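# Slide a drive sled from the shelf into the empty rack bay

## Task

Take a drive sled from the shelf and push it into the rack's vacant drive bay. Its front face must sit level with the fronts of the neighbouring drives, and it must have the same orientation (same side up) as they do. Then release it and pull the grippers away. It only counts if the sled stays seated with no help from the robot.

## Robot and tools

Robot: two arms, left_arm (the robot's own left, on the +y side) and right_arm. Each has six joints in this column order: waist, shoulder, elbow, wrist pitch, wrist yaw, wrist roll. Each also has a parallel gripper. Stated joint ranges in radians, the same for both arms: waist -2.880..2.880, shoulder 0.000..3.142, elbow 0.000..3.019, wrist pitch -1.693..1.571, wrist yaw -1.571..1.571, wrist roll -2.094..2.094. A real end can be off by up to 0.019 rad either way.

Frame: one shared scene frame, in metres. The origin is on the floor under the centre of the robot's foot. +z is up and +x is the direction the robot faces. Arm names have nothing to do with the left or right of an image. The gripper's fingers point along its own +z and close along its own y. The reported hand point lies between the finger pads, roughly 1 cm short of the tips. Printed hand positions can be wrong, more so when the arm is stretched far. The floor is the only surface whose height is known.

execute_actions: arguments are actions (a list holding zero or one item) and an optional pictures boolean. Pictures are included by default.
- An empty list returns the state and moves nothing.
- A motion item is {"rows": [...], "steps": n}. It has 1 to 15 rows, and n is at most 15, defaulting to 15. Each step lasts 1/30 s. One row is used per step, and if rows run out the last row is repeated.
- A wait item is {"steps": n} with no rows, n up to 300. It adds no command. It returns once n steps have passed since the previous result, and time spent replying counts toward those steps.

Row layout: 14 numbers, each in [-1, 1]. The single list covers both arms: left_arm waist, shoulder, elbow, wrist pitch, wrist yaw, wrist roll, opening, then the same seven for right_arm. Always send all 14, even if one arm stays still.

The six joint entries are offsets, not poses. They are scaled so that 1.0 equals 1.264 rad (waist), 1.32 (shoulder), 1.276 (elbow), 1.83 (wrist pitch), 1.686 (wrist yaw) or 2.022 (wrist roll). Offsets are measured from the joint angles shown in the latest result that lists them. Before any result in the scene has shown angles, and for the second or later call within one reply, they are measured from where the robot is when the action begins. They are never measured from the previous row.

So a zero offset drives the arm back to that reference. It is not a pause, and the arm may sag a bit more each time. To keep an arm in place, put the offsets that reach its desired angles in the first call of a reply and zeros in later calls. If a joint keeps falling short, aim further.

A call that would push a joint more than 0.019 rad outward past its range is refused, and nothing is sent. A joint that would pass its true end while moving outward is stopped at that end, and "joint sent to its limit" is printed. That line may refer to an earlier action that is still running. If the line is missing, that does not prove the joint has room left.

The opening entry is absolute: +1 fully open (0.094 m between the pads), -1 closed. Away from the extremes, the fingers move to where grip_measured would read the number you sent. To hold a part, keep commanding below grip_measured. About 0.03 below gives a firm hold, and a smaller margin gives a lighter one. Per-pad force caps out around 50-62 N, lower on some grippers and lower on very thin parts. The first contact can spike harder. Each gripper's reading can be off by about 1 mm, by a fixed amount for that gripper.

Motion limits: at every step, each joint target is kept within a lead of the measured angle. The leads are 0.264 (waist), 0.32 (shoulder), 0.276 (elbow), 0.33 (wrist pitch), 0.186 (wrist yaw) and 0.522 (wrist roll) rad. If the targets would put the gripper more than 70 mm from where it is now, all of that arm's targets are pulled back proportionally. Large moves therefore take several actions.

After a call, the arms keep heading to the last row's target while you think or wait. They stop once everything is nearly still (a blocked or creeping move counts as still) or once a step is HELD. After that, only a new action pushes further. Fingers finish opening or closing regardless.

Result lines:
- The state line gives each arm's end_effector_position and end_effector_quat_wxyz.
- Joint positions and Joint velocities have one block per arm: the six joints (rad, rad/s), then the pad gap (m, m/s).
- grip_measured is the opening on the command scale.
- "joint command not followed" means a clearance check altered or blocked that arm's joint targets; the rest of the row still ran.
- HELD marks steps whose row, in whole or in part, was not sent.
- Joint torques follow the joint order without the gripper. They are total drive output, with unit-specific offsets, scale and noise, and they are nonzero even in free air.
- MOTOR HOT appears from 85 °C. At 100 °C an OVER-TEMPERATURE FAULT stops that arm and its gripper, and it drops until it cools. Holding loads generates heat, and some heat carries into the next scene.

zoom_image: camera is one of cam_head_left, cam_head_right (896x504), cam_left_wrist or cam_right_wrist (616x616). region is [x0, y0, x1, y1] in that camera's pixels, with the origin at the top-left and a size of at most 504x504. It enlarges that part of the camera's latest image.

finished_scene: pass scene, the number of the current scene. The sled must stay correctly seated after release. Replying with no tool call ends everything.

Avoid:
- dropping or slipping the sled, slamming it, or shoving hard;
- knocking anything over or out of the work area, which fails the task;
- the arms striking or pressing on each other, which can end the scene.

Brief external tugs on a held part, or pushes on loose items, can happen. Faster, smoother, lower-effort motion is preferred.

Each tool is called after "Call:" by a JSON object that holds its "api" and its "payload".

## Session

Call:
{"api": "execute_actions", "payload": {"actions": []}}

Scene clock: 0.00 s of 5400.00 s.
left_arm: end_effector_position=(+0.5061, +0.3435, +1.5320) grip_measured=+1.000 end_effector_quat_wxyz=(+0.004, -0.675, +0.738, -0.010) | right_arm: end_effector_position=(+0.5797, +0.3051, +1.4439) grip_measured=+1.000 end_effector_quat_wxyz=(+0.237, -0.452, +0.616, +0.599)
Joint positions: left_arm=[-1.879  0.529  0.704 -0.53  -0.278 -1.468  0.094] | right_arm=[-0.633  1.983  1.934 -0.434 -0.544 -0.954  0.094]
Joint velocities: left_arm=[ 0.005 -0.005 -0.002 -0.002  0.066  0.037  0.   ] | right_arm=[-0.005  0.005 -0.002 -0.017  0.007  0.022  0.   ]
Joint torques (N m, as the arm reports them, + toward a larger angle): no reading
Motor temperatures (°C, as the motors report them): left_arm=[34 34 34 31 30 30] | right_arm=[31 36 30 32 33 31]

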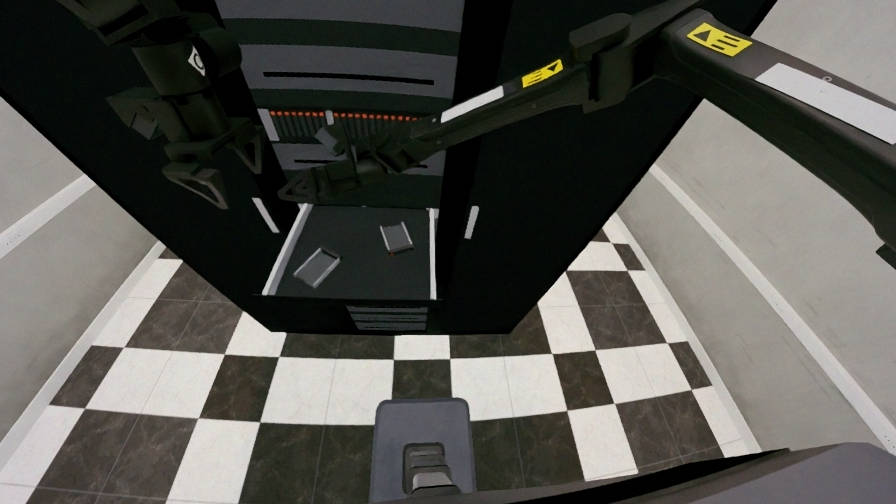

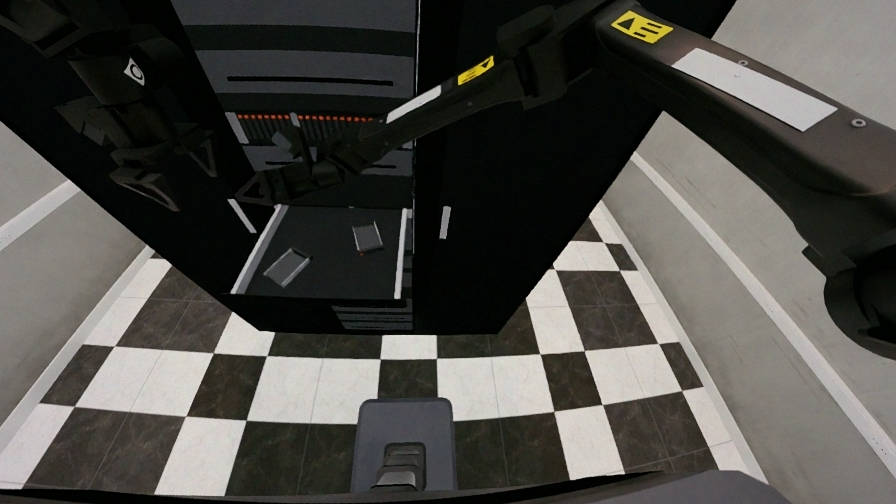

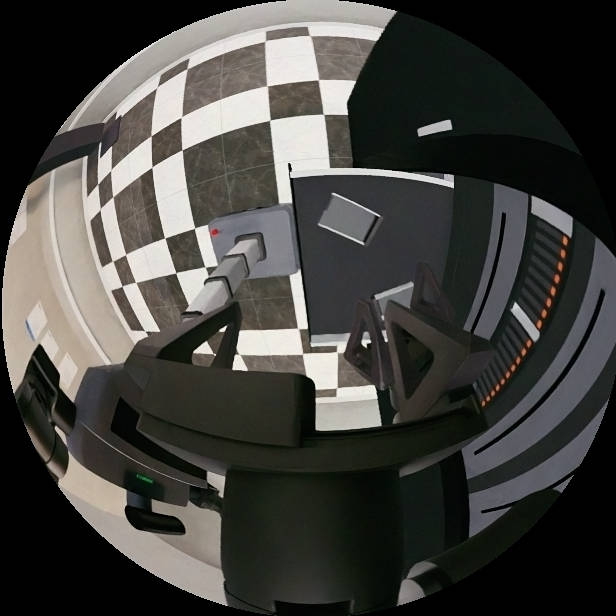

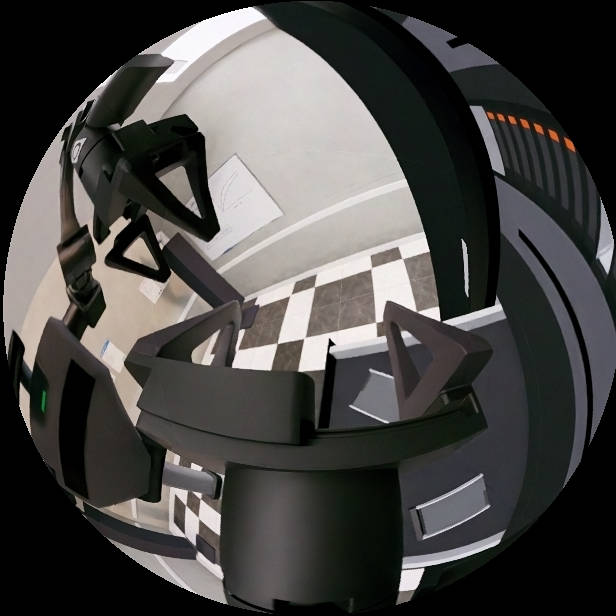

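Call:
{"api": "zoom_image", "payload": {"camera": "cam_head_left", "region": [250, 195, 450, 310]}}

Call:
{"api": "zoom_image", "payload": {"camera": "cam_head_right", "region": [220, 195, 420, 310]}}

Call:
{"api": "zoom_image", "payload": {"camera": "cam_head_left", "region": [250, 95, 450, 175]}}

Call:
{"api": "zoom_image", "payload": {"camera": "cam_left_wrist", "region": [280, 150, 480, 350]}}

Call:
{"api": "zoom_image", "payload": {"camera": "cam_left_wrist", "region": [460, 190, 600, 420]}}

Region (250, 195, 450, 310) of cam_head_left's 896x504 image, scaled by 2.520, with more detail than that image has; it fills the top 290 rows of this view, and the rest is white.

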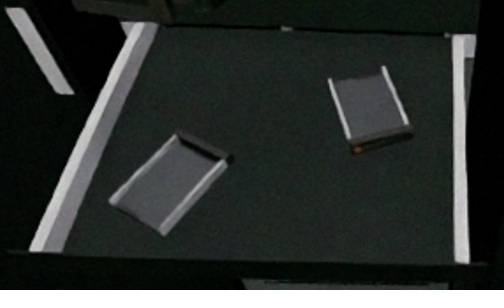

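Region (220, 195, 420, 310) of cam_head_right's 896x504 image, scaled by 2.520, with more detail than that image has; it fills the top 290 rows of this view, and the rest is white.

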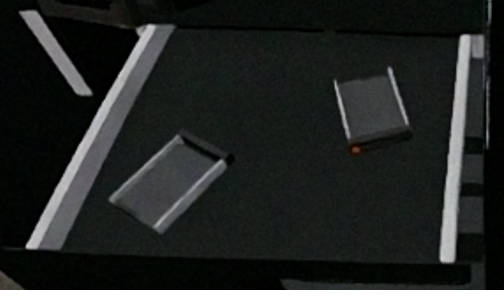

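Region (250, 95, 450, 175) of cam_head_left's 896x504 image, scaled by 2.520, with more detail than that image has; it fills the top 202 rows of this view, and the rest is white.

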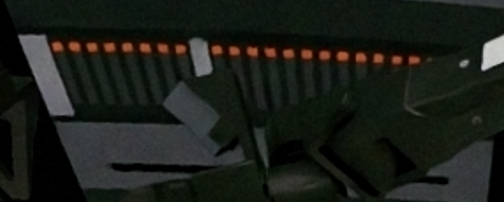

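Region (280, 150, 480, 350) of cam_left_wrist's 616x616 image, scaled by 2.520, with more detail than that image has.

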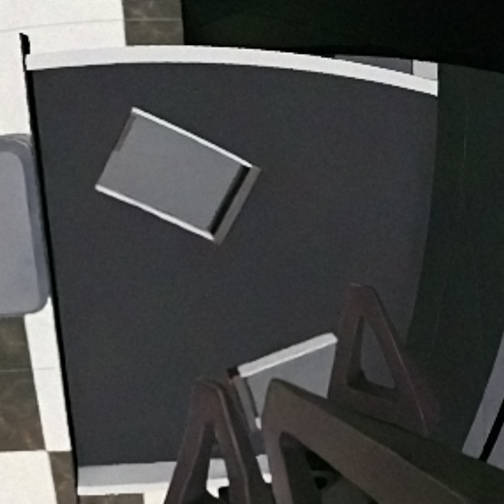

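Region (460, 190, 600, 420) of cam_left_wrist's 616x616 image, scaled by 2.191, with more detail than that image has; it fills the left 307 columns of this view, and the rest is white.

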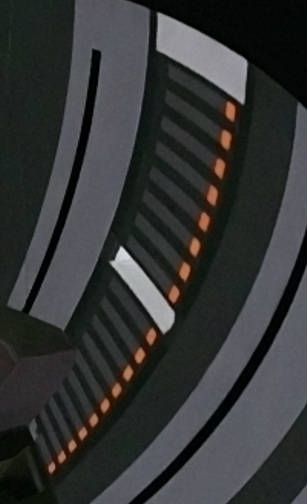

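Call:
{"api": "execute_actions", "payload": {"actions": [{"rows": [
[-0.0143,0.0091,0.0084,-0.0093,-0.0024,0.0052,0.95,-0.0141,0.0090,-0.0074,0.0099,0.0030,0.0047,1],
[-0.0150,0.0093,0.0096,-0.0100,-0.0025,0.0072,0.9,-0.0145,0.0091,-0.0087,0.0124,0.0047,0.0052,1],
[-0.0163,0.0097,0.0117,-0.0113,-0.0026,0.0105,0.8,-0.0151,0.0091,-0.0108,0.0168,0.0075,0.0061,1],
[-0.0181,0.0102,0.0146,-0.0131,-0.0028,0.0152,0.7,-0.0160,0.0092,-0.0138,0.0228,0.0115,0.0073,1],
[-0.0204,0.0109,0.0183,-0.0154,-0.0031,0.0212,0.6,-0.0172,0.0094,-0.0177,0.0305,0.0167,0.0089,1],
[-0.0231,0.0117,0.0228,-0.0183,-0.0033,0.0286,0.5,-0.0186,0.0095,-0.0223,0.0400,0.0229,0.0108,1],
[-0.0264,0.0126,0.0281,-0.0216,-0.0037,0.0373,0.4,-0.0202,0.0097,-0.0279,0.0512,0.0303,0.0131,1],
[-0.0303,0.0137,0.0343,-0.0255,-0.0041,0.0473,0.3,-0.0222,0.0100,-0.0343,0.0641,0.0389,0.0157,1],
[-0.0346,0.0150,0.0413,-0.0299,-0.0045,0.0587,0.2,-0.0243,0.0102,-0.0415,0.0788,0.0486,0.0187,1],
[-0.0394,0.0164,0.0491,-0.0348,-0.0050,0.0714,0.1,-0.0267,0.0105,-0.0496,0.0952,0.0594,0.0221,1],
[-0.0445,0.0179,0.0573,-0.0399,-0.0055,0.0847,0,-0.0293,0.0108,-0.0582,0.1124,0.0708,0.0256,1],
[-0.0496,0.0194,0.0655,-0.0451,-0.0061,0.0981,-0.1,-0.0318,0.0111,-0.0667,0.1296,0.0822,0.0291,1],
[-0.0546,0.0209,0.0737,-0.0503,-0.0066,0.1115,-0.2,-0.0344,0.0114,-0.0752,0.1469,0.0936,0.0326,1],
[-0.0597,0.0224,0.0819,-0.0554,-0.0071,0.1248,-0.3,-0.0369,0.0117,-0.0837,0.1641,0.1050,0.0361,1],
[-0.0648,0.0238,0.0901,-0.0606,-0.0076,0.1382,-0.4,-0.0395,0.0120,-0.0923,0.1813,0.1164,0.0396,1]
], "steps": 15}], "pictures": false}}

Call:
{"api": "execute_actions", "payload": {"actions": [{"rows": [
[-0.0343,0.0149,0.0326,-0.0245,-0.0034,0.0780,-0.5,-0.0242,0.0102,-0.0326,0.0607,0.0252,0.0238,1],
[-0.0394,0.0164,0.0408,-0.0297,-0.0039,0.0914,-0.6,-0.0267,0.0105,-0.0411,0.0779,0.0366,0.0273,1],
[-0.0445,0.0179,0.0490,-0.0348,-0.0044,0.1047,-0.7,-0.0293,0.0108,-0.0497,0.0952,0.0480,0.0308,1],
[-0.0495,0.0194,0.0572,-0.0400,-0.0050,0.1181,-0.8,-0.0318,0.0111,-0.0582,0.1124,0.0594,0.0343,1],
[-0.0546,0.0208,0.0655,-0.0451,-0.0055,0.1315,-0.87,-0.0344,0.0114,-0.0667,0.1296,0.0708,0.0378,1],
[-0.0597,0.0223,0.0737,-0.0503,-0.0060,0.1449,-0.92,-0.0369,0.0117,-0.0752,0.1469,0.0822,0.0414,1],
[-0.0648,0.0238,0.0819,-0.0554,-0.0065,0.1582,-0.96,-0.0395,0.0120,-0.0838,0.1641,0.0936,0.0449,1],
[-0.0699,0.0253,0.0901,-0.0606,-0.0071,0.1716,-1,-0.0420,0.0123,-0.0923,0.1813,0.1050,0.0484,1],
[-0.0749,0.0268,0.0983,-0.0658,-0.0076,0.1850,-1,-0.0446,0.0126,-0.1008,0.1986,0.1164,0.0519,1],
[-0.0800,0.0283,0.1065,-0.0709,-0.0081,0.1983,-1,-0.0471,0.0129,-0.1093,0.2158,0.1278,0.0554,1],
[-0.0851,0.0297,0.1147,-0.0761,-0.0086,0.2117,-1,-0.0497,0.0132,-0.1179,0.2330,0.1392,0.0589,1],
[-0.0902,0.0312,0.1230,-0.0812,-0.0091,0.2251,-1,-0.0522,0.0135,-0.1264,0.2503,0.1506,0.0624,1],
[-0.0953,0.0327,0.1312,-0.0864,-0.0097,0.2385,-1,-0.0548,0.0138,-0.1349,0.2675,0.1620,0.0659,1],
[-0.1003,0.0342,0.1394,-0.0916,-0.0102,0.2518,-1,-0.0573,0.0142,-0.1434,0.2847,0.1734,0.0695,1],
[-0.1054,0.0357,0.1476,-0.0967,-0.0107,0.2652,-1,-0.0599,0.0145,-0.1520,0.3020,0.1848,0.0730,1]
], "steps": 15}], "pictures": false}}

Call:
{"api": "execute_actions", "payload": {"actions": [{"rows": [
[-0.0343,0.0149,0.0326,-0.0245,-0.0034,0.0780,-1,-0.0242,0.0102,-0.0326,0.0607,0.0252,0.0238,1],
[-0.0394,0.0164,0.0408,-0.0297,-0.0039,0.0914,-1,-0.0267,0.0105,-0.0411,0.0779,0.0366,0.0273,1],
[-0.0445,0.0179,0.0490,-0.0348,-0.0044,0.1047,-1,-0.0293,0.0108,-0.0497,0.0952,0.0480,0.0308,1],
[-0.0495,0.0194,0.0572,-0.0400,-0.0050,0.1181,-1,-0.0318,0.0111,-0.0582,0.1124,0.0594,0.0343,1],
[-0.0546,0.0208,0.0655,-0.0451,-0.0055,0.1315,-1,-0.0344,0.0114,-0.0667,0.1296,0.0708,0.0378,1],
[-0.0597,0.0223,0.0737,-0.0503,-0.0060,0.1449,-1,-0.0369,0.0117,-0.0752,0.1469,0.0822,0.0414,1],
[-0.0648,0.0238,0.0819,-0.0554,-0.0065,0.1582,-1,-0.0395,0.0120,-0.0838,0.1641,0.0936,0.0449,1],
[-0.0699,0.0253,0.0901,-0.0606,-0.0071,0.1716,-1,-0.0420,0.0123,-0.0923,0.1813,0.1050,0.0484,1],
[-0.0749,0.0268,0.0983,-0.0658,-0.0076,0.1850,-1,-0.0446,0.0126,-0.1008,0.1986,0.1164,0.0519,1],
[-0.0800,0.0283,0.1065,-0.0709,-0.0081,0.1983,-1,-0.0471,0.0129,-0.1093,0.2158,0.1278,0.0554,1],
[-0.0851,0.0297,0.1147,-0.0761,-0.0086,0.2117,-1,-0.0497,0.0132,-0.1179,0.2330,0.1392,0.0589,1],
[-0.0902,0.0312,0.1230,-0.0812,-0.0091,0.2251,-1,-0.0522,0.0135,-0.1264,0.2503,0.1506,0.0624,1],
[-0.0953,0.0327,0.1312,-0.0864,-0.0097,0.2385,-1,-0.0548,0.0138,-0.1349,0.2675,0.1620,0.0659,1],
[-0.1003,0.0342,0.1394,-0.0916,-0.0102,0.2518,-1,-0.0573,0.0142,-0.1434,0.2847,0.1734,0.0695,1],
[-0.1054,0.0357,0.1476,-0.0967,-0.0107,0.2652,-1,-0.0599,0.0145,-0.1520,0.3020,0.1848,0.0730,1]
], "steps": 15}], "pictures": false}}

Call:
{"api": "execute_actions", "payload": {"actions": [{"rows": [
[-0.0343,0.0149,0.0326,-0.0245,-0.0034,0.0780,-1,-0.0242,0.0102,-0.0326,0.0607,0.0252,0.0238,1],
[-0.0394,0.0164,0.0408,-0.0297,-0.0039,0.0914,-1,-0.0267,0.0105,-0.0411,0.0779,0.0366,0.0273,1],
[-0.0445,0.0179,0.0490,-0.0348,-0.0044,0.1047,-1,-0.0293,0.0108,-0.0497,0.0952,0.0480,0.0308,1],
[-0.0495,0.0194,0.0572,-0.0400,-0.0050,0.1181,-1,-0.0318,0.0111,-0.0582,0.1124,0.0594,0.0343,1],
[-0.0546,0.0208,0.0655,-0.0451,-0.0055,0.1315,-1,-0.0344,0.0114,-0.0667,0.1296,0.0708,0.0378,1],
[-0.0594,0.0222,0.0733,-0.0500,-0.0060,0.1442,-1,-0.0368,0.0117,-0.0748,0.1460,0.0816,0.0412,1],
[-0.0638,0.0235,0.0802,-0.0544,-0.0064,0.1556,-1,-0.0390,0.0120,-0.0821,0.1607,0.0913,0.0442,1],
[-0.0676,0.0246,0.0864,-0.0583,-0.0068,0.1656,-1,-0.0409,0.0122,-0.0884,0.1736,0.0999,0.0468,1],
[-0.0709,0.0256,0.0917,-0.0616,-0.0072,0.1743,-1,-0.0425,0.0124,-0.0940,0.1848,0.1073,0.0491,1],
[-0.0737,0.0264,0.0963,-0.0645,-0.0074,0.1816,-1,-0.0439,0.0126,-0.0987,0.1943,0.1136,0.0510,1],
[-0.0760,0.0271,0.1000,-0.0668,-0.0077,0.1877,-1,-0.0451,0.0127,-0.1025,0.2020,0.1187,0.0526,1],
[-0.0777,0.0276,0.1028,-0.0686,-0.0079,0.1923,-1,-0.0460,0.0128,-0.1055,0.2081,0.1227,0.0538,1],
[-0.0790,0.0280,0.1049,-0.0699,-0.0080,0.1957,-1,-0.0466,0.0129,-0.1076,0.2124,0.1255,0.0547,1],
[-0.0798,0.0282,0.1061,-0.0707,-0.0081,0.1977,-1,-0.0470,0.0129,-0.1089,0.2149,0.1272,0.0552,1],
[-0.0800,0.0283,0.1065,-0.0709,-0.0081,0.1983,-1,-0.0471,0.0129,-0.1093,0.2158,0.1278,0.0554,1]
], "steps": 15}], "pictures": false}}

Call:
{"api": "execute_actions", "payload": {"actions": [{"steps": 15}]}}

Scene clock: 120.50 s of 5400.00 s.
left_arm: end_effector_position=(+0.5155, +0.3271, +1.5410) grip_measured=-0.351 end_effector_quat_wxyz=(-0.023, -0.595, +0.803, -0.018) | right_arm: end_effector_position=(+0.5869, +0.3020, +1.4009) grip_measured=+1.000 end_effector_quat_wxyz=(+0.274, -0.447, +0.683, +0.509)
Joint positions: left_arm=[-1.939  0.548  0.761 -0.614 -0.287 -1.296  0.03 ] | right_arm=[-0.643  1.983  1.838 -0.179 -0.367 -0.908  0.094]
Joint velocities: left_arm=[-0.21   0.034  0.359 -0.227 -0.066  0.681 -0.095] | right_arm=[-0.083 -0.015 -0.32   0.896  0.447  0.168  0.   ]
Joint torques (N m, as the arm reports them, + toward a larger angle): left_arm=[-1.83 -7.22  8.55 -0.43 -0.22  0.17] | right_arm=[ 15.53 -13.67   2.34   1.17  -0.52   0.07]
Motor temperatures (°C, as the motors report them): left_arm=[33 34 36 31 30 30] | right_arm=[34 38 31 32 34 31]
Steps of this call (steps 1 to 90: nothing new was sent; then 117.00 s passed at rest; steps 91 to 105: all 15 steps of this action). Readings (joint positions):
91: left_arm=[-1.879 0.529 0.704 -0.531 -0.279 -1.468] | right_arm=[-0.633 1.983 1.933 -0.433 -0.544 -0.954]
92: left_arm=[-1.881 0.529 0.704 -0.533 -0.279 -1.467] | right_arm=[-0.633 1.983 1.932 -0.431 -0.542 -0.953]
94: left_arm=[-1.886 0.530 0.704 -0.538 -0.279 -1.462] | right_arm=[-0.633 1.983 1.927 -0.421 -0.533 -0.952]
98: left_arm=[-1.898 0.531 0.704 -0.554 -0.282 -1.430] | right_arm=[-0.633 1.983 1.907 -0.369 -0.493 -0.943]
105: the state above

Scene clock: 121.00 s of 5400.00 s.
left_arm: end_effector_position=(+0.5475, +0.3003, +1.5682) grip_measured=-0.985 end_effector_quat_wxyz=(-0.052, -0.389, +0.918, -0.055) | right_arm: end_effector_position=(+0.6111, +0.2539, +1.3333) grip_measured=+1.000 end_effector_quat_wxyz=(+0.333, -0.374, +0.796, +0.340)
Joint positions: left_arm=[-2.051  0.579  0.894 -0.762 -0.301 -0.881  0.001] | right_arm=[-0.687  1.985  1.667  0.294 -0.075 -0.798  0.094]
Joint velocities: left_arm=[-0.19   0.015  0.325 -0.252 -0.007  0.842 -0.   ] | right_arm=[-0.103 -0.005 -0.305  0.921  0.432  0.125  0.   ]
Joint torques (N m, as the arm reports them, + toward a larger angle): left_arm=[-2.48 -7.7   9.15 -0.5  -0.12  0.18] | right_arm=[ 15.81 -13.02   1.52   1.41  -0.46   0.04]
Motor temperatures (°C, as the motors report them): left_arm=[33 34 36 31 30 30] | right_arm=[34 38 31 32 34 31]
Steps of this call (steps 1 to 15: all 15 steps of this action). Readings (joint positions):
1: left_arm=[-1.947 0.549 0.771 -0.623 -0.289 -1.268] | right_arm=[-0.646 1.983 1.826 -0.147 -0.346 -0.901]
2: left_arm=[-1.958 0.550 0.780 -0.633 -0.290 -1.239] | right_arm=[-0.650 1.983 1.813 -0.114 -0.325 -0.893]
4: left_arm=[-1.979 0.553 0.793 -0.654 -0.291 -1.182] | right_arm=[-0.655 1.983 1.788 -0.051 -0.286 -0.878]
8: left_arm=[-2.008 0.564 0.820 -0.696 -0.294 -1.072] | right_arm=[-0.666 1.984 1.741 0.073 -0.210 -0.849]
15: the state above

Scene clock: 121.50 s of 5400.00 s.
left_arm: end_effector_position=(+0.5746, +0.2777, +1.6000) grip_measured=-0.985 end_effector_quat_wxyz=(-0.064, -0.160, +0.980, -0.103) | right_arm: end_effector_position=(+0.6250, +0.1652, +1.2982) grip_measured=+1.000 end_effector_quat_wxyz=(+0.384, -0.242, +0.874, +0.173)
Joint positions: left_arm=[-2.163  0.611  1.024 -0.91  -0.315 -0.467  0.001] | right_arm=[-0.733  1.986  1.495  0.765  0.218 -0.689  0.094]
Joint velocities: left_arm=[-0.21   0.034  0.32  -0.276 -0.066  0.799 -0.001] | right_arm=[-0.103 -0.005 -0.305  0.926  0.418  0.183  0.   ]
Joint torques (N m, as the arm reports them, + toward a larger angle): left_arm=[-2.35 -8.16  9.82 -0.38 -0.03  0.18] | right_arm=[ 13.97 -12.82   0.53   1.86  -0.38   0.07]
Motor temperatures (°C, as the motors report them): left_arm=[33 34 36 31 30 30] | right_arm=[34 38 31 32 34 31]
Steps of this call (steps 1 to 15: all 15 steps of this action). Readings (joint positions):
1: left_arm=[-2.059 0.580 0.903 -0.771 -0.303 -0.853] | right_arm=[-0.690 1.985 1.655 0.326 -0.053 -0.791]
2: left_arm=[-2.069 0.581 0.911 -0.781 -0.304 -0.824] | right_arm=[-0.693 1.985 1.642 0.358 -0.033 -0.783]
4: left_arm=[-2.091 0.583 0.922 -0.803 -0.305 -0.768] | right_arm=[-0.700 1.985 1.617 0.420 0.006 -0.768]
8: left_arm=[-2.120 0.595 0.950 -0.844 -0.308 -0.657] | right_arm=[-0.711 1.986 1.570 0.544 0.083 -0.739]
15: the state above

Scene clock: 122.00 s of 5400.00 s.
left_arm: end_effector_position=(+0.5908, +0.2622, +1.6267) grip_measured=-0.985 end_effector_quat_wxyz=(-0.059, +0.041, +0.987, -0.146) | right_arm: end_effector_position=(+0.6173, +0.0764, +1.2908) grip_measured=+1.000 end_effector_quat_wxyz=(+0.416, -0.108, +0.901, +0.058)
Joint positions: left_arm=[-2.253  0.636  1.121 -1.024 -0.325 -0.119  0.001] | right_arm=[-0.774  1.989  1.362  1.126  0.429 -0.597  0.094]
Joint velocities: left_arm=[-0.044 -0.015  0.095 -0.037  0.007  0.271  0.   ] | right_arm=[-0.024 -0.015 -0.046  0.178  0.007  0.081  0.   ]
Joint torques (N m, as the arm reports them, + toward a larger angle): left_arm=[-2.82 -8.06  9.66 -0.53  0.04  0.18] | right_arm=[ 13.14 -12.1   -0.21   2.18  -0.21   0.12]
Motor temperatures (°C, as the motors report them): left_arm=[33 34 36 31 30 30] | right_arm=[34 38 31 32 34 31]
Steps of this call (steps 1 to 15: all 15 steps of this action). Readings (joint positions):
1: left_arm=[-2.171 0.612 1.033 -0.919 -0.317 -0.438] | right_arm=[-0.736 1.986 1.484 0.796 0.239 -0.681]
2: left_arm=[-2.181 0.612 1.040 -0.929 -0.318 -0.410] | right_arm=[-0.739 1.986 1.471 0.827 0.260 -0.674]
4: left_arm=[-2.202 0.614 1.051 -0.950 -0.319 -0.353] | right_arm=[-0.746 1.987 1.446 0.889 0.299 -0.658]
8: left_arm=[-2.231 0.626 1.077 -0.990 -0.322 -0.245] | right_arm=[-0.758 1.988 1.401 1.008 0.371 -0.630]
15: the state above

Scene clock: 122.50 s of 5400.00 s.
left_arm: end_effector_position=(+0.5917, +0.2625, +1.6277) grip_measured=-0.985 end_effector_quat_wxyz=(-0.056, +0.062, +0.986, -0.147) | right_arm: end_effector_position=(+0.6182, +0.0744, +1.2917) grip_measured=+1.000 end_effector_quat_wxyz=(+0.419, -0.100, +0.901, +0.058)
Joint positions: left_arm=[-2.254  0.636  1.124 -1.028 -0.325 -0.075  0.001] | right_arm=[-0.775  1.989  1.36   1.137  0.43  -0.585  0.094]
Joint velocities: left_arm=[-0.005 -0.005 -0.012 -0.007  0.037 -0.007  0.001] | right_arm=[-0.015 -0.005 -0.012  0.007  0.007  0.007  0.   ]
Joint torques (N m, as the arm reports them, + toward a larger angle): left_arm=[-2.67 -7.85  9.77 -0.54  0.06  0.21] | right_arm=[ 12.8  -11.91  -0.27   2.35  -0.2    0.09]
Motor temperatures (°C, as the motors report them): left_arm=[33 34 36 31 30 30] | right_arm=[34 38 31 32 34 31]
Steps of this call (steps 1 to 15: the robot went on to your last target). Readings (joint positions):
1: left_arm=[-2.254 0.636 1.123 -1.025 -0.325 -0.110] | right_arm=[-0.775 1.989 1.360 1.131 0.430 -0.594]
2: left_arm=[-2.254 0.636 1.124 -1.026 -0.325 -0.102] | right_arm=[-0.775 1.989 1.360 1.134 0.430 -0.592]
4: left_arm=[-2.254 0.636 1.124 -1.027 -0.325 -0.092] | right_arm=[-0.775 1.989 1.360 1.137 0.430 -0.589]
8: left_arm=[-2.254 0.636 1.124 -1.028 -0.325 -0.081] | right_arm=[-0.775 1.989 1.360 1.137 0.430 -0.587]
15: the state above

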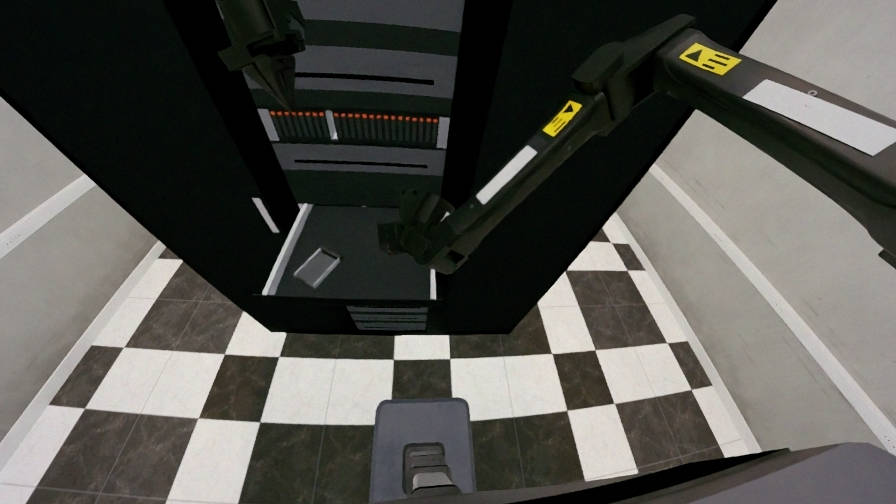

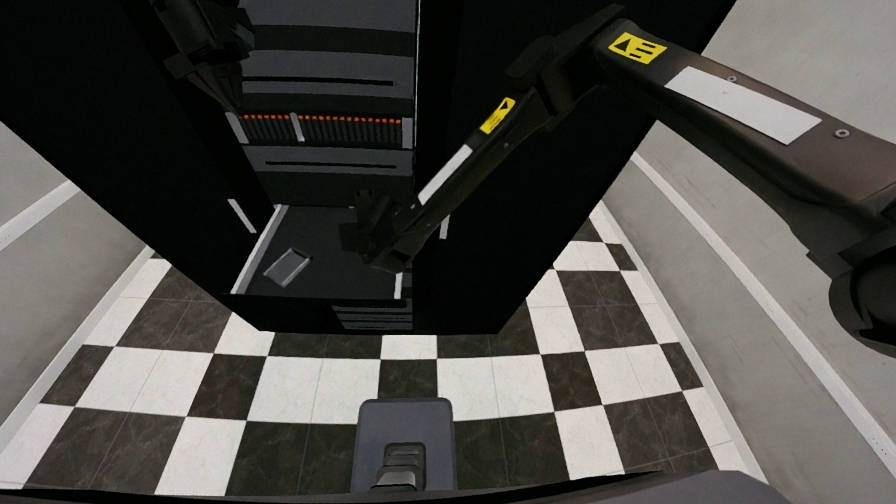

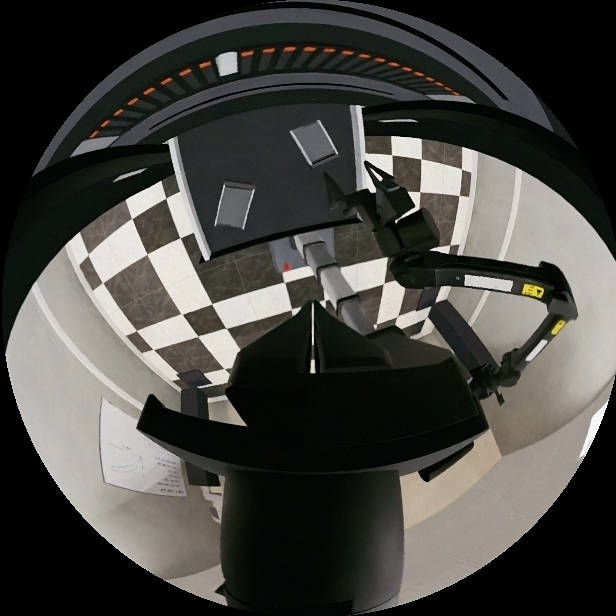

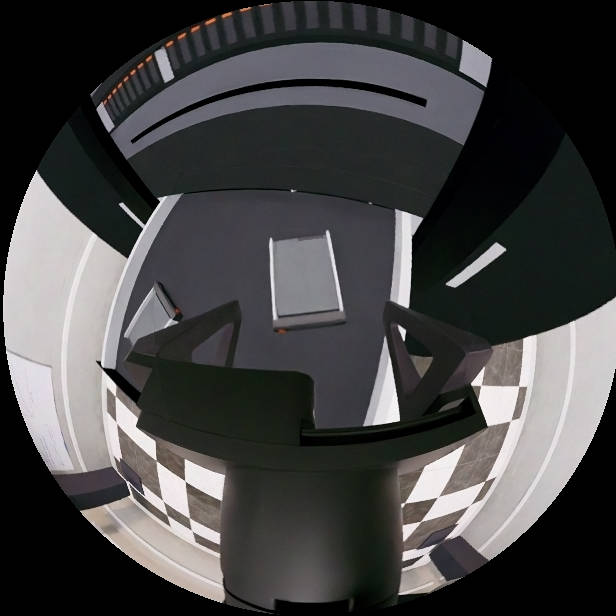

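Call:
{"api": "zoom_image", "payload": {"camera": "cam_right_wrist", "region": [250, 220, 370, 340]}}

Call:
{"api": "zoom_image", "payload": {"camera": "cam_left_wrist", "region": [150, 30, 350, 180]}}

Region (250, 220, 370, 340) of cam_right_wrist's 616x616 image, scaled by 4.200, with more detail than that image has.

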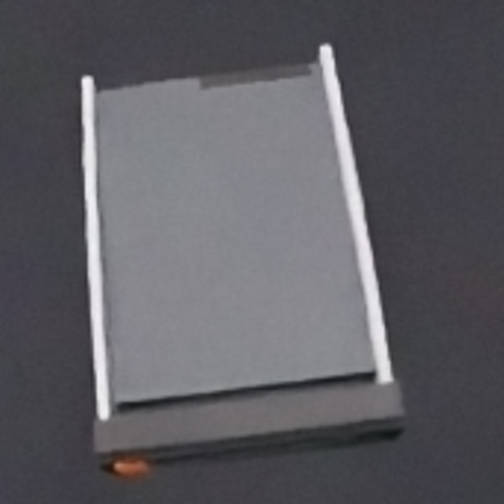

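Region (150, 30, 350, 180) of cam_left_wrist's 616x616 image, scaled by 2.520, with more detail than that image has; it fills the top 378 rows of this view, and the rest is white.

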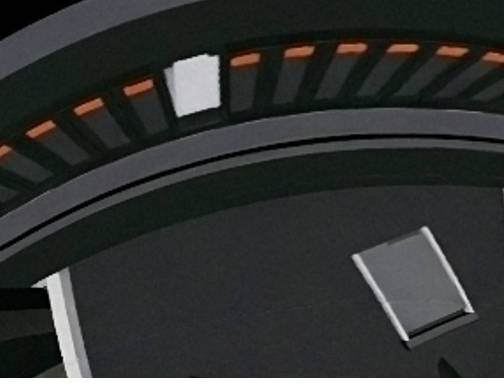

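Call:
{"api": "zoom_image", "payload": {"camera": "cam_left_wrist", "region": [200, 165, 270, 235]}}

Call:
{"api": "zoom_image", "payload": {"camera": "cam_left_wrist", "region": [280, 108, 350, 178]}}

Region (200, 165, 270, 235) of cam_left_wrist's 616x616 image, scaled by 7.200, with more detail than that image has.

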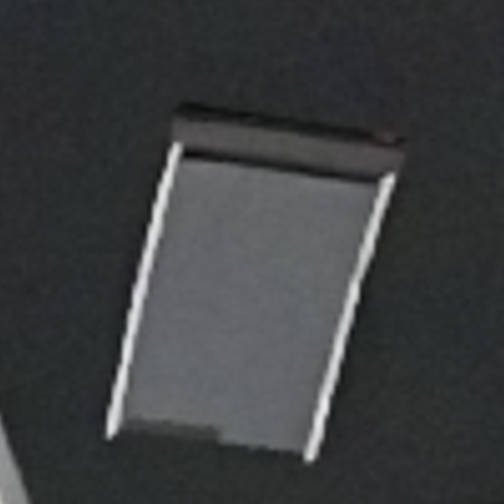

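Region (280, 108, 350, 178) of cam_left_wrist's 616x616 image, scaled by 7.200, with more detail than that image has.

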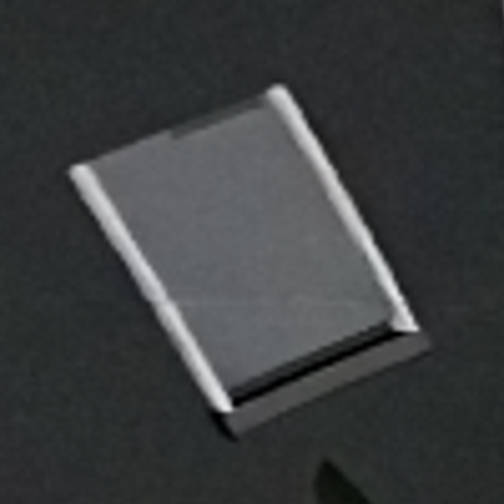

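Call:
{"api": "execute_actions", "payload": {"actions": [{"rows": [
[0,-0.0091,0.014,0.0096,0,0,-1,-0.0162,0.0113,0.0117,-0.0054,-0.0027,-0.0041,1],
[0,-0.0094,0.014,0.0116,0,0,-1,-0.0168,0.0122,0.0139,-0.0066,-0.0035,-0.0043,1],
[0,-0.0099,0.014,0.0148,0,0,-1,-0.0178,0.0137,0.0175,-0.0087,-0.0048,-0.0046,1],
[0,-0.0107,0.014,0.0193,0,0,-1,-0.0193,0.0158,0.0226,-0.0115,-0.0067,-0.0051,1],
[0,-0.0116,0.014,0.0250,0,0,-1,-0.0211,0.0185,0.0291,-0.0152,-0.0092,-0.0057,1],
[0,-0.0128,0.014,0.0321,0,0,-1,-0.0234,0.0218,0.0370,-0.0196,-0.0121,-0.0065,1],
[0,-0.0141,0.014,0.0398,0,0,-1,-0.0258,0.0255,0.0457,-0.0245,-0.0154,-0.0073,1],
[0,-0.0153,0.014,0.0475,0,0,-1,-0.0283,0.0291,0.0544,-0.0294,-0.0186,-0.0082,1],
[0,-0.0166,0.014,0.0552,0,0,-1,-0.0307,0.0327,0.0631,-0.0343,-0.0219,-0.0090,1],
[0,-0.0178,0.014,0.0629,0,0,-1,-0.0332,0.0363,0.0717,-0.0391,-0.0251,-0.0098,1],
[0,-0.0191,0.014,0.0706,0,0,-1,-0.0356,0.0399,0.0804,-0.0440,-0.0283,-0.0107,1],
[0,-0.0204,0.014,0.0783,0,0,-1,-0.0381,0.0435,0.0891,-0.0489,-0.0316,-0.0115,1],
[0,-0.0216,0.014,0.0860,0,0,-1,-0.0405,0.0471,0.0978,-0.0538,-0.0348,-0.0123,1],
[0,-0.0229,0.014,0.0936,0,0,-1,-0.0430,0.0507,0.1064,-0.0586,-0.0381,-0.0132,1],
[0,-0.0242,0.014,0.1014,0,0,-1,-0.0455,0.0544,0.1151,-0.0635,-0.0413,-0.0140,1]
], "steps": 15}], "pictures": false}}

Call:
{"api": "execute_actions", "payload": {"actions": [{"rows": [
[0,-0.0125,0.014,0.0302,0,0,-1,-0.0246,0.0236,0.0349,-0.0184,-0.0082,-0.0083,1],
[0,-0.0137,0.014,0.0379,0,0,-1,-0.0270,0.0272,0.0435,-0.0232,-0.0115,-0.0092,1],
[0,-0.0150,0.014,0.0456,0,0,-1,-0.0295,0.0308,0.0522,-0.0281,-0.0147,-0.0100,1],
[0,-0.0163,0.014,0.0533,0,0,-1,-0.0319,0.0345,0.0609,-0.0330,-0.0180,-0.0108,1],
[0,-0.0175,0.014,0.0610,0,0,-1,-0.0344,0.0381,0.0696,-0.0379,-0.0212,-0.0117,1],
[0,-0.0188,0.014,0.0687,0,0,-1,-0.0368,0.0417,0.0783,-0.0428,-0.0245,-0.0125,1],
[0,-0.0200,0.014,0.0764,0,0,-1,-0.0393,0.0453,0.0869,-0.0476,-0.0277,-0.0133,1],
[0,-0.0213,0.014,0.0841,0,0,-1,-0.0417,0.0489,0.0956,-0.0525,-0.0309,-0.0142,1],
[0,-0.0226,0.014,0.0918,0,0,-1,-0.0442,0.0525,0.1043,-0.0574,-0.0342,-0.0150,1],
[0,-0.0237,0.014,0.0988,0,0,-1,-0.0464,0.0558,0.1122,-0.0618,-0.0371,-0.0158,1],
[0,-0.0247,0.014,0.1046,0,0,-1,-0.0483,0.0585,0.1187,-0.0655,-0.0396,-0.0164,1],
[0,-0.0254,0.014,0.1091,0,0,-1,-0.0497,0.0606,0.1238,-0.0683,-0.0415,-0.0169,1],
[0,-0.0259,0.014,0.1123,0,0,-1,-0.0507,0.0621,0.1274,-0.0704,-0.0428,-0.0172,1],
[0,-0.0262,0.014,0.1142,0,0,-1,-0.0513,0.0630,0.1296,-0.0716,-0.0436,-0.0174,1],
[0,-0.0264,0.014,0.1149,0,0,-1,-0.0516,0.0634,0.1303,-0.0720,-0.0439,-0.0175,1]
], "steps": 15}], "pictures": false}}

Call:
{"api": "execute_actions", "payload": {"actions": [{"steps": 12}]}}

Call:
{"api": "zoom_image", "payload": {"camera": "cam_right_wrist", "region": [228, 200, 398, 380]}}

Scene clock: 243.00 s of 5400.00 s.
left_arm: end_effector_position=(+0.6285, +0.2617, +1.6347) grip_measured=-0.985 end_effector_quat_wxyz=(+0.017, +0.025, +0.987, -0.156) | right_arm: end_effector_position=(+0.6457, +0.0867, +1.2683) grip_measured=+1.000 end_effector_quat_wxyz=(+0.428, -0.118, +0.893, +0.068)
Joint positions: left_arm=[-2.254  0.616  1.124 -0.883 -0.325 -0.073  0.001] | right_arm=[-0.803  2.034  1.483  1.055  0.368 -0.599  0.094]
Joint velocities: left_arm=[-0.024 -0.054  0.017  0.408 -0.037  0.066 -0.   ] | right_arm=[-0.132  0.142  0.315 -0.256 -0.212  0.022  0.   ]
Joint torques (N m, as the arm reports them, + toward a larger angle): left_arm=[-1.56 -9.45  8.55  0.48  0.2   0.11] | right_arm=[ 13.06 -12.93   0.86   0.9   -0.45  -0.13]
Motor temperatures (°C, as the motors report them): left_arm=[32 34 39 31 29 30] | right_arm=[34 38 30 32 33 31]
Steps of this call (steps 1 to 15: the robot went on to your last target; steps 16 to 90: nothing new was sent; then 117.00 s passed at rest; steps 91 to 105: all 15 steps of this action). Readings (joint positions):
91: left_arm=[-2.254 0.636 1.124 -1.027 -0.325 -0.073] | right_arm=[-0.775 1.989 1.361 1.137 0.430 -0.585]
92: left_arm=[-2.254 0.635 1.124 -1.025 -0.325 -0.073] | right_arm=[-0.775 1.989 1.363 1.137 0.429 -0.585]
94: left_arm=[-2.254 0.634 1.124 -1.017 -0.325 -0.073] | right_arm=[-0.776 1.992 1.370 1.137 0.424 -0.586]
98: left_arm=[-2.254 0.629 1.124 -0.979 -0.325 -0.073] | right_arm=[-0.779 2.001 1.404 1.116 0.406 -0.589]
105: the state above

Scene clock: 243.50 s of 5400.00 s.
left_arm: end_effector_position=(+0.6761, +0.2667, +1.6519) grip_measured=-0.985 end_effector_quat_wxyz=(+0.112, -0.025, +0.980, -0.165) | right_arm: end_effector_position=(+0.6742, +0.0931, +1.2314) grip_measured=+1.000 end_effector_quat_wxyz=(+0.432, -0.147, +0.887, +0.072)
Joint positions: left_arm=[-2.254  0.589  1.124 -0.693 -0.325 -0.073  0.001] | right_arm=[-0.845  2.097  1.637  0.946  0.297 -0.622  0.094]
Joint velocities: left_arm=[ 0.015 -0.015  0.002  0.129 -0.051  0.037  0.   ] | right_arm=[-0.054  0.044  0.095 -0.095 -0.007 -0.051  0.   ]
Joint torques (N m, as the arm reports them, + toward a larger angle): left_arm=[-1.27 -9.88  9.    0.78  0.2   0.13] | right_arm=[ 13.76 -13.4    1.51   0.95  -0.46  -0.08]
Motor temperatures (°C, as the motors report them): left_arm=[32 34 39 31 29 30] | right_arm=[34 38 30 32 33 31]
Steps of this call (steps 1 to 15: all 15 steps of this action). Readings (joint positions):
1: left_arm=[-2.254 0.614 1.124 -0.868 -0.325 -0.073] | right_arm=[-0.806 2.039 1.494 1.048 0.362 -0.601]
2: left_arm=[-2.254 0.612 1.124 -0.854 -0.325 -0.073] | right_arm=[-0.811 2.045 1.507 1.042 0.356 -0.602]
4: left_arm=[-2.254 0.607 1.124 -0.825 -0.325 -0.073] | right_arm=[-0.817 2.056 1.532 1.027 0.345 -0.606]
8: left_arm=[-2.254 0.599 1.124 -0.769 -0.325 -0.073] | right_arm=[-0.829 2.074 1.577 0.993 0.323 -0.613]
15: the state above

Scene clock: 243.90 s of 5400.00 s.
left_arm: end_effector_position=(+0.6778, +0.2671, +1.6527) grip_measured=-0.985 end_effector_quat_wxyz=(+0.115, -0.027, +0.979, -0.166) | right_arm: end_effector_position=(+0.6735, +0.0915, +1.2279) grip_measured=+1.000 end_effector_quat_wxyz=(+0.429, -0.150, +0.888, +0.071)
Joint positions: left_arm=[-2.254  0.588  1.124 -0.687 -0.325 -0.073  0.001] | right_arm=[-0.849  2.1    1.639  0.94   0.297 -0.626  0.094]
Joint velocities: left_arm=[-0.034 -0.015  0.007  0.022 -0.022 -0.095  0.001] | right_arm=[-0.005 -0.005 -0.017  0.002 -0.051 -0.066  0.   ]
Joint torques (N m, as the arm reports them, + toward a larger angle): left_arm=[-1.27 -9.71  9.    0.97  0.2   0.13] | right_arm=[ 13.56 -13.71   1.83   0.89  -0.43  -0.08]
Motor temperatures (°C, as the motors report them): left_arm=[32 34 39 31 29 30] | right_arm=[34 38 30 32 33 31]
Steps of this call (steps 1 to 12: the robot went on to your last target). Readings (joint positions):
1: left_arm=[-2.254 0.588 1.124 -0.690 -0.325 -0.073] | right_arm=[-0.847 2.098 1.639 0.943 0.297 -0.623]
2: left_arm=[-2.254 0.588 1.124 -0.688 -0.325 -0.073] | right_arm=[-0.848 2.099 1.639 0.942 0.297 -0.624]
4: left_arm=[-2.254 0.588 1.124 -0.687 -0.325 -0.073] | right_arm=[-0.849 2.099 1.639 0.941 0.297 -0.625]
8: left_arm=[-2.254 0.588 1.124 -0.687 -0.325 -0.073] | right_arm=[-0.849 2.100 1.639 0.940 0.297 -0.626]
12: the state above

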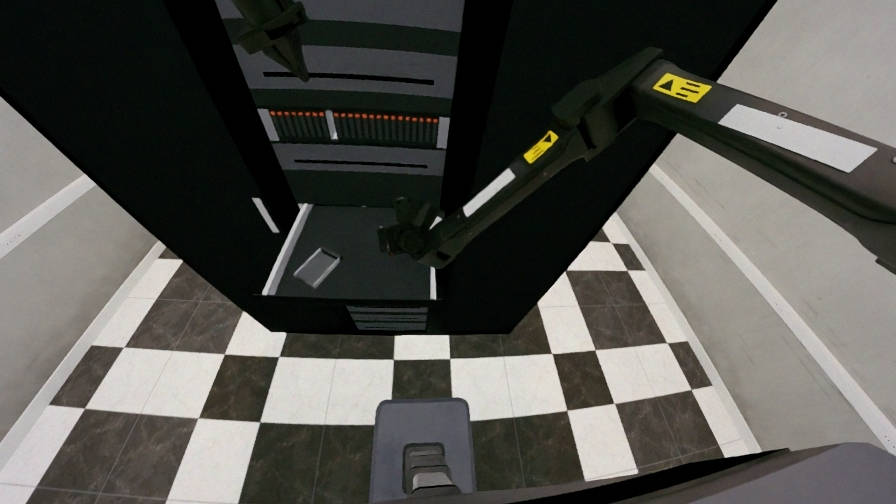

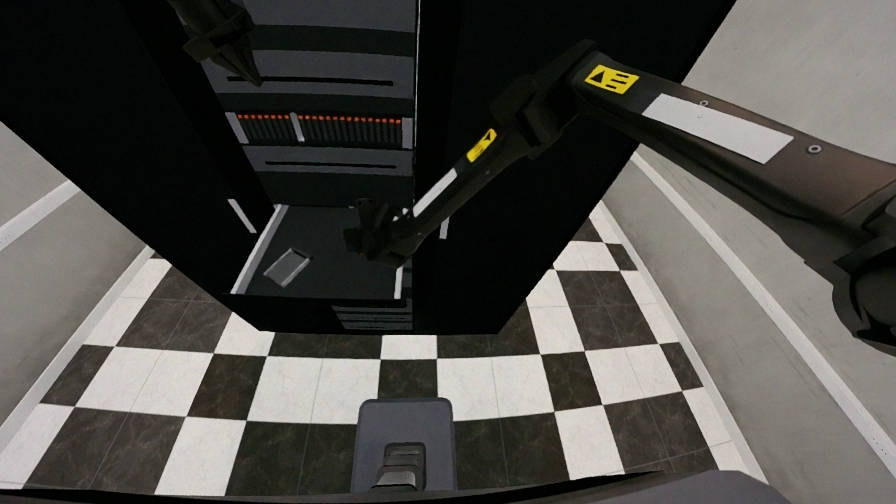

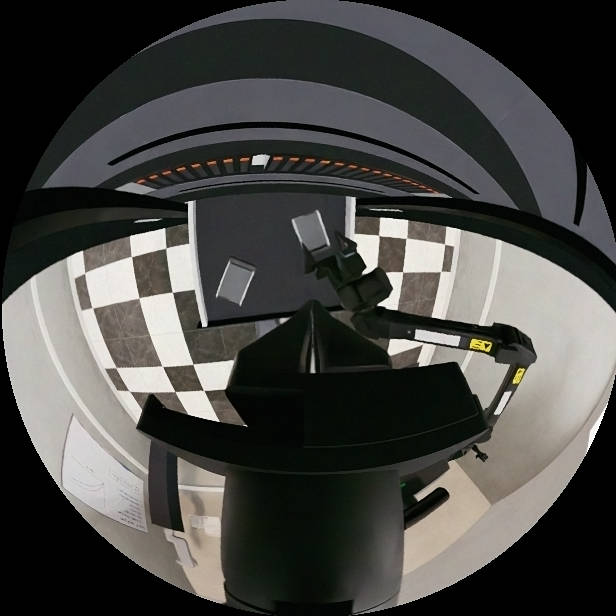

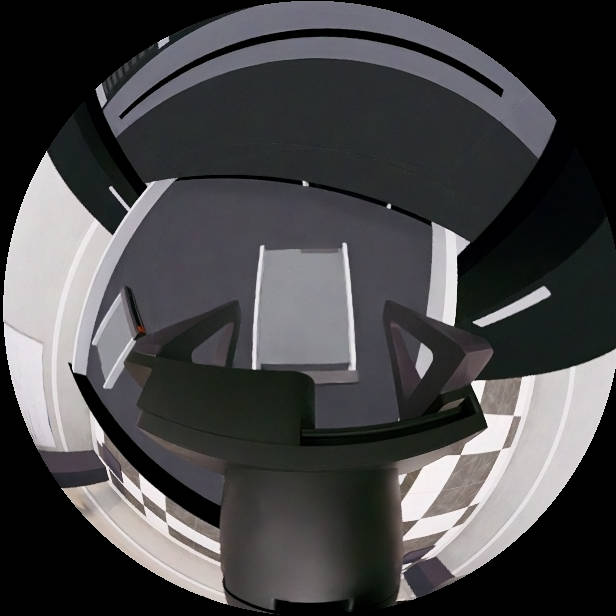

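Region (228, 200, 398, 380) of cam_right_wrist's 616x616 image, scaled by 2.800, with more detail than that image has.

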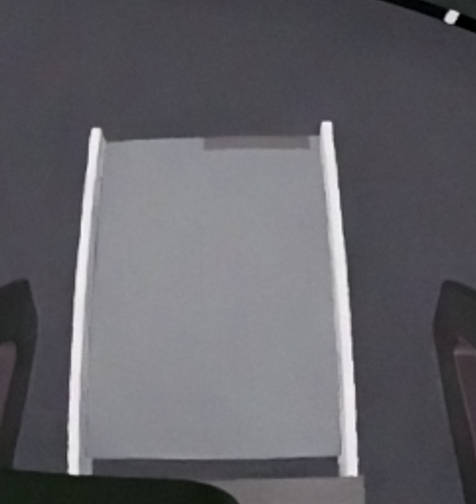

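Call:
{"api": "execute_actions", "payload": {"actions": []}}

Scene clock: 277.17 s of 5400.00 s.
left_arm: end_effector_position=(+0.6778, +0.2671, +1.6527) grip_measured=-0.985 end_effector_quat_wxyz=(+0.115, -0.027, +0.979, -0.166) | right_arm: end_effector_position=(+0.6735, +0.0915, +1.2279) grip_measured=+1.000 end_effector_quat_wxyz=(+0.429, -0.151, +0.888, +0.071)
Joint positions: left_arm=[-2.254  0.588  1.124 -0.687 -0.325 -0.073  0.001] | right_arm=[-0.849  2.1    1.639  0.94   0.297 -0.626  0.094]
Joint velocities: left_arm=[-0.015 -0.015  0.007  0.002 -0.007  0.007  0.   ] | right_arm=[-0.015  0.005  0.007  0.012 -0.11  -0.022  0.   ]
Joint torques (N m, as the arm reports them, + toward a larger angle): left_arm=[-1.3  -9.67  9.02  0.97  0.2   0.13] | right_arm=[ 13.83 -13.76   1.71   0.88  -0.43  -0.07]
Motor temperatures (°C, as the motors report them): left_arm=[32 34 39 31 29 30] | right_arm=[34 38 30 32 34 31]
Steps of this call (steps 1 to 15: the robot went on to your last target; steps 16 to 90: nothing new was sent; then 30.27 s passed at rest). Readings (joint positions):
1: left_arm=[-2.254 0.588 1.124 -0.687 -0.325 -0.073] | right_arm=[-0.849 2.100 1.639 0.940 0.297 -0.626]
2: left_arm=[-2.254 0.588 1.124 -0.687 -0.325 -0.073] | right_arm=[-0.849 2.100 1.639 0.940 0.297 -0.626]
4: left_arm=[-2.254 0.588 1.124 -0.687 -0.325 -0.073] | right_arm=[-0.849 2.100 1.639 0.940 0.297 -0.626]
8: left_arm=[-2.254 0.588 1.124 -0.687 -0.325 -0.073] | right_arm=[-0.849 2.100 1.639 0.940 0.297 -0.626]
90: the state above
All arms were judged still, so your last target was given up. Only a new action makes them travel on or press farther. Fingers that are still opening or closing keep moving.

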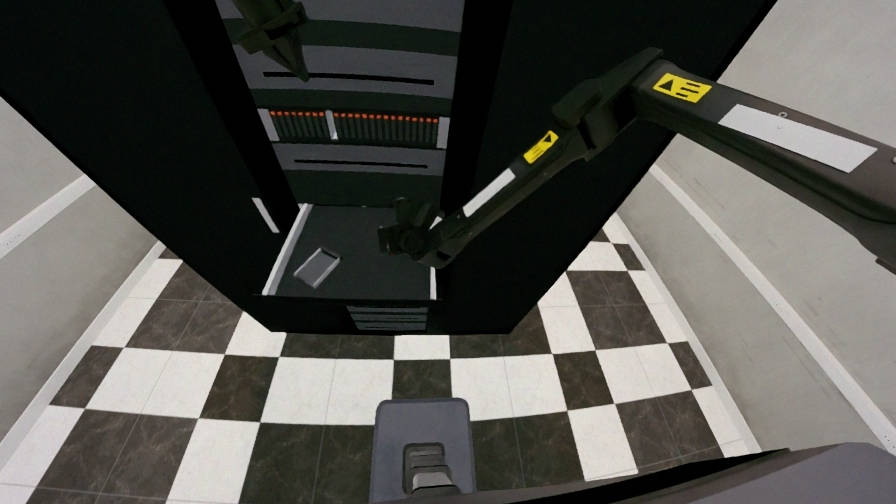

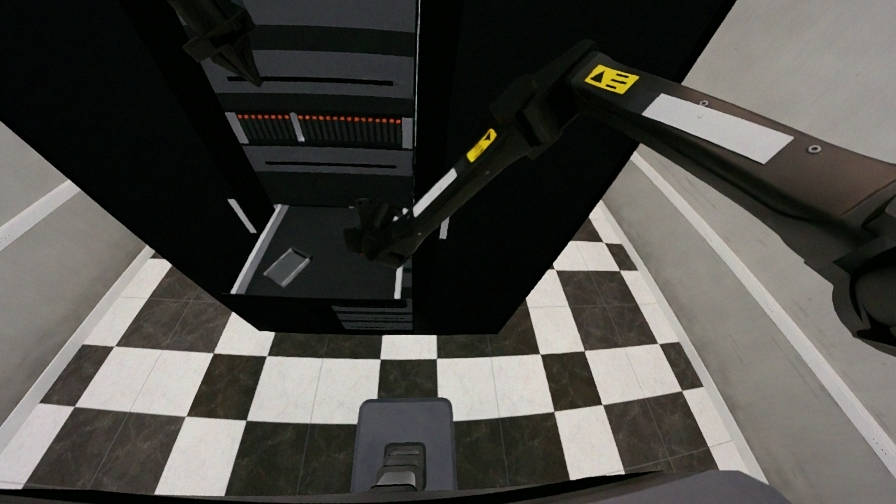

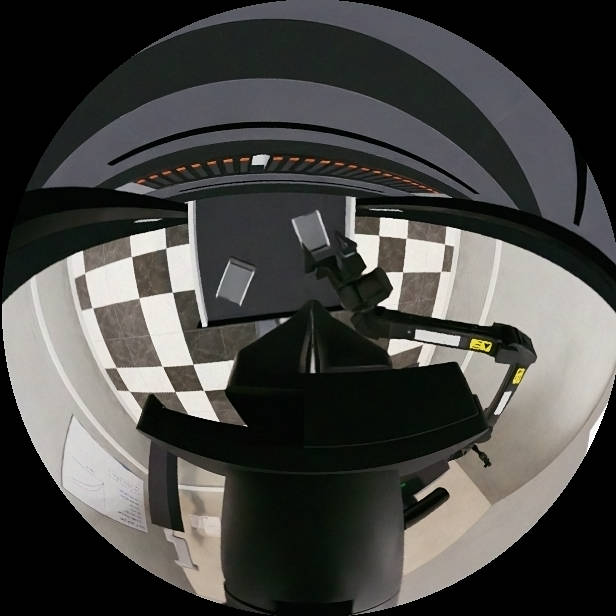

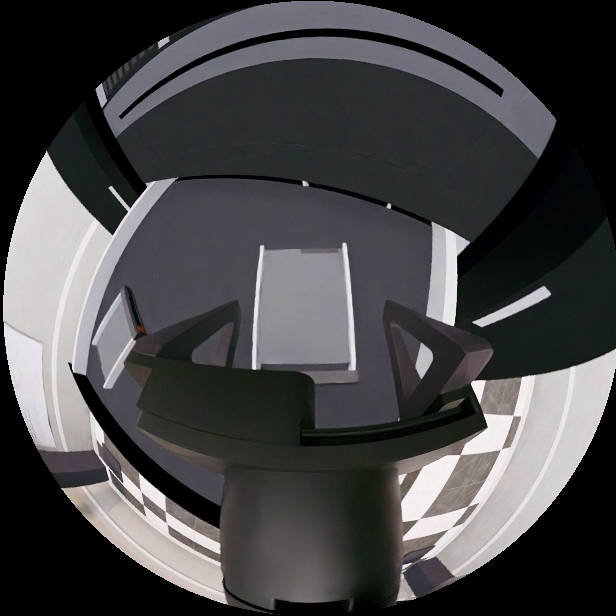

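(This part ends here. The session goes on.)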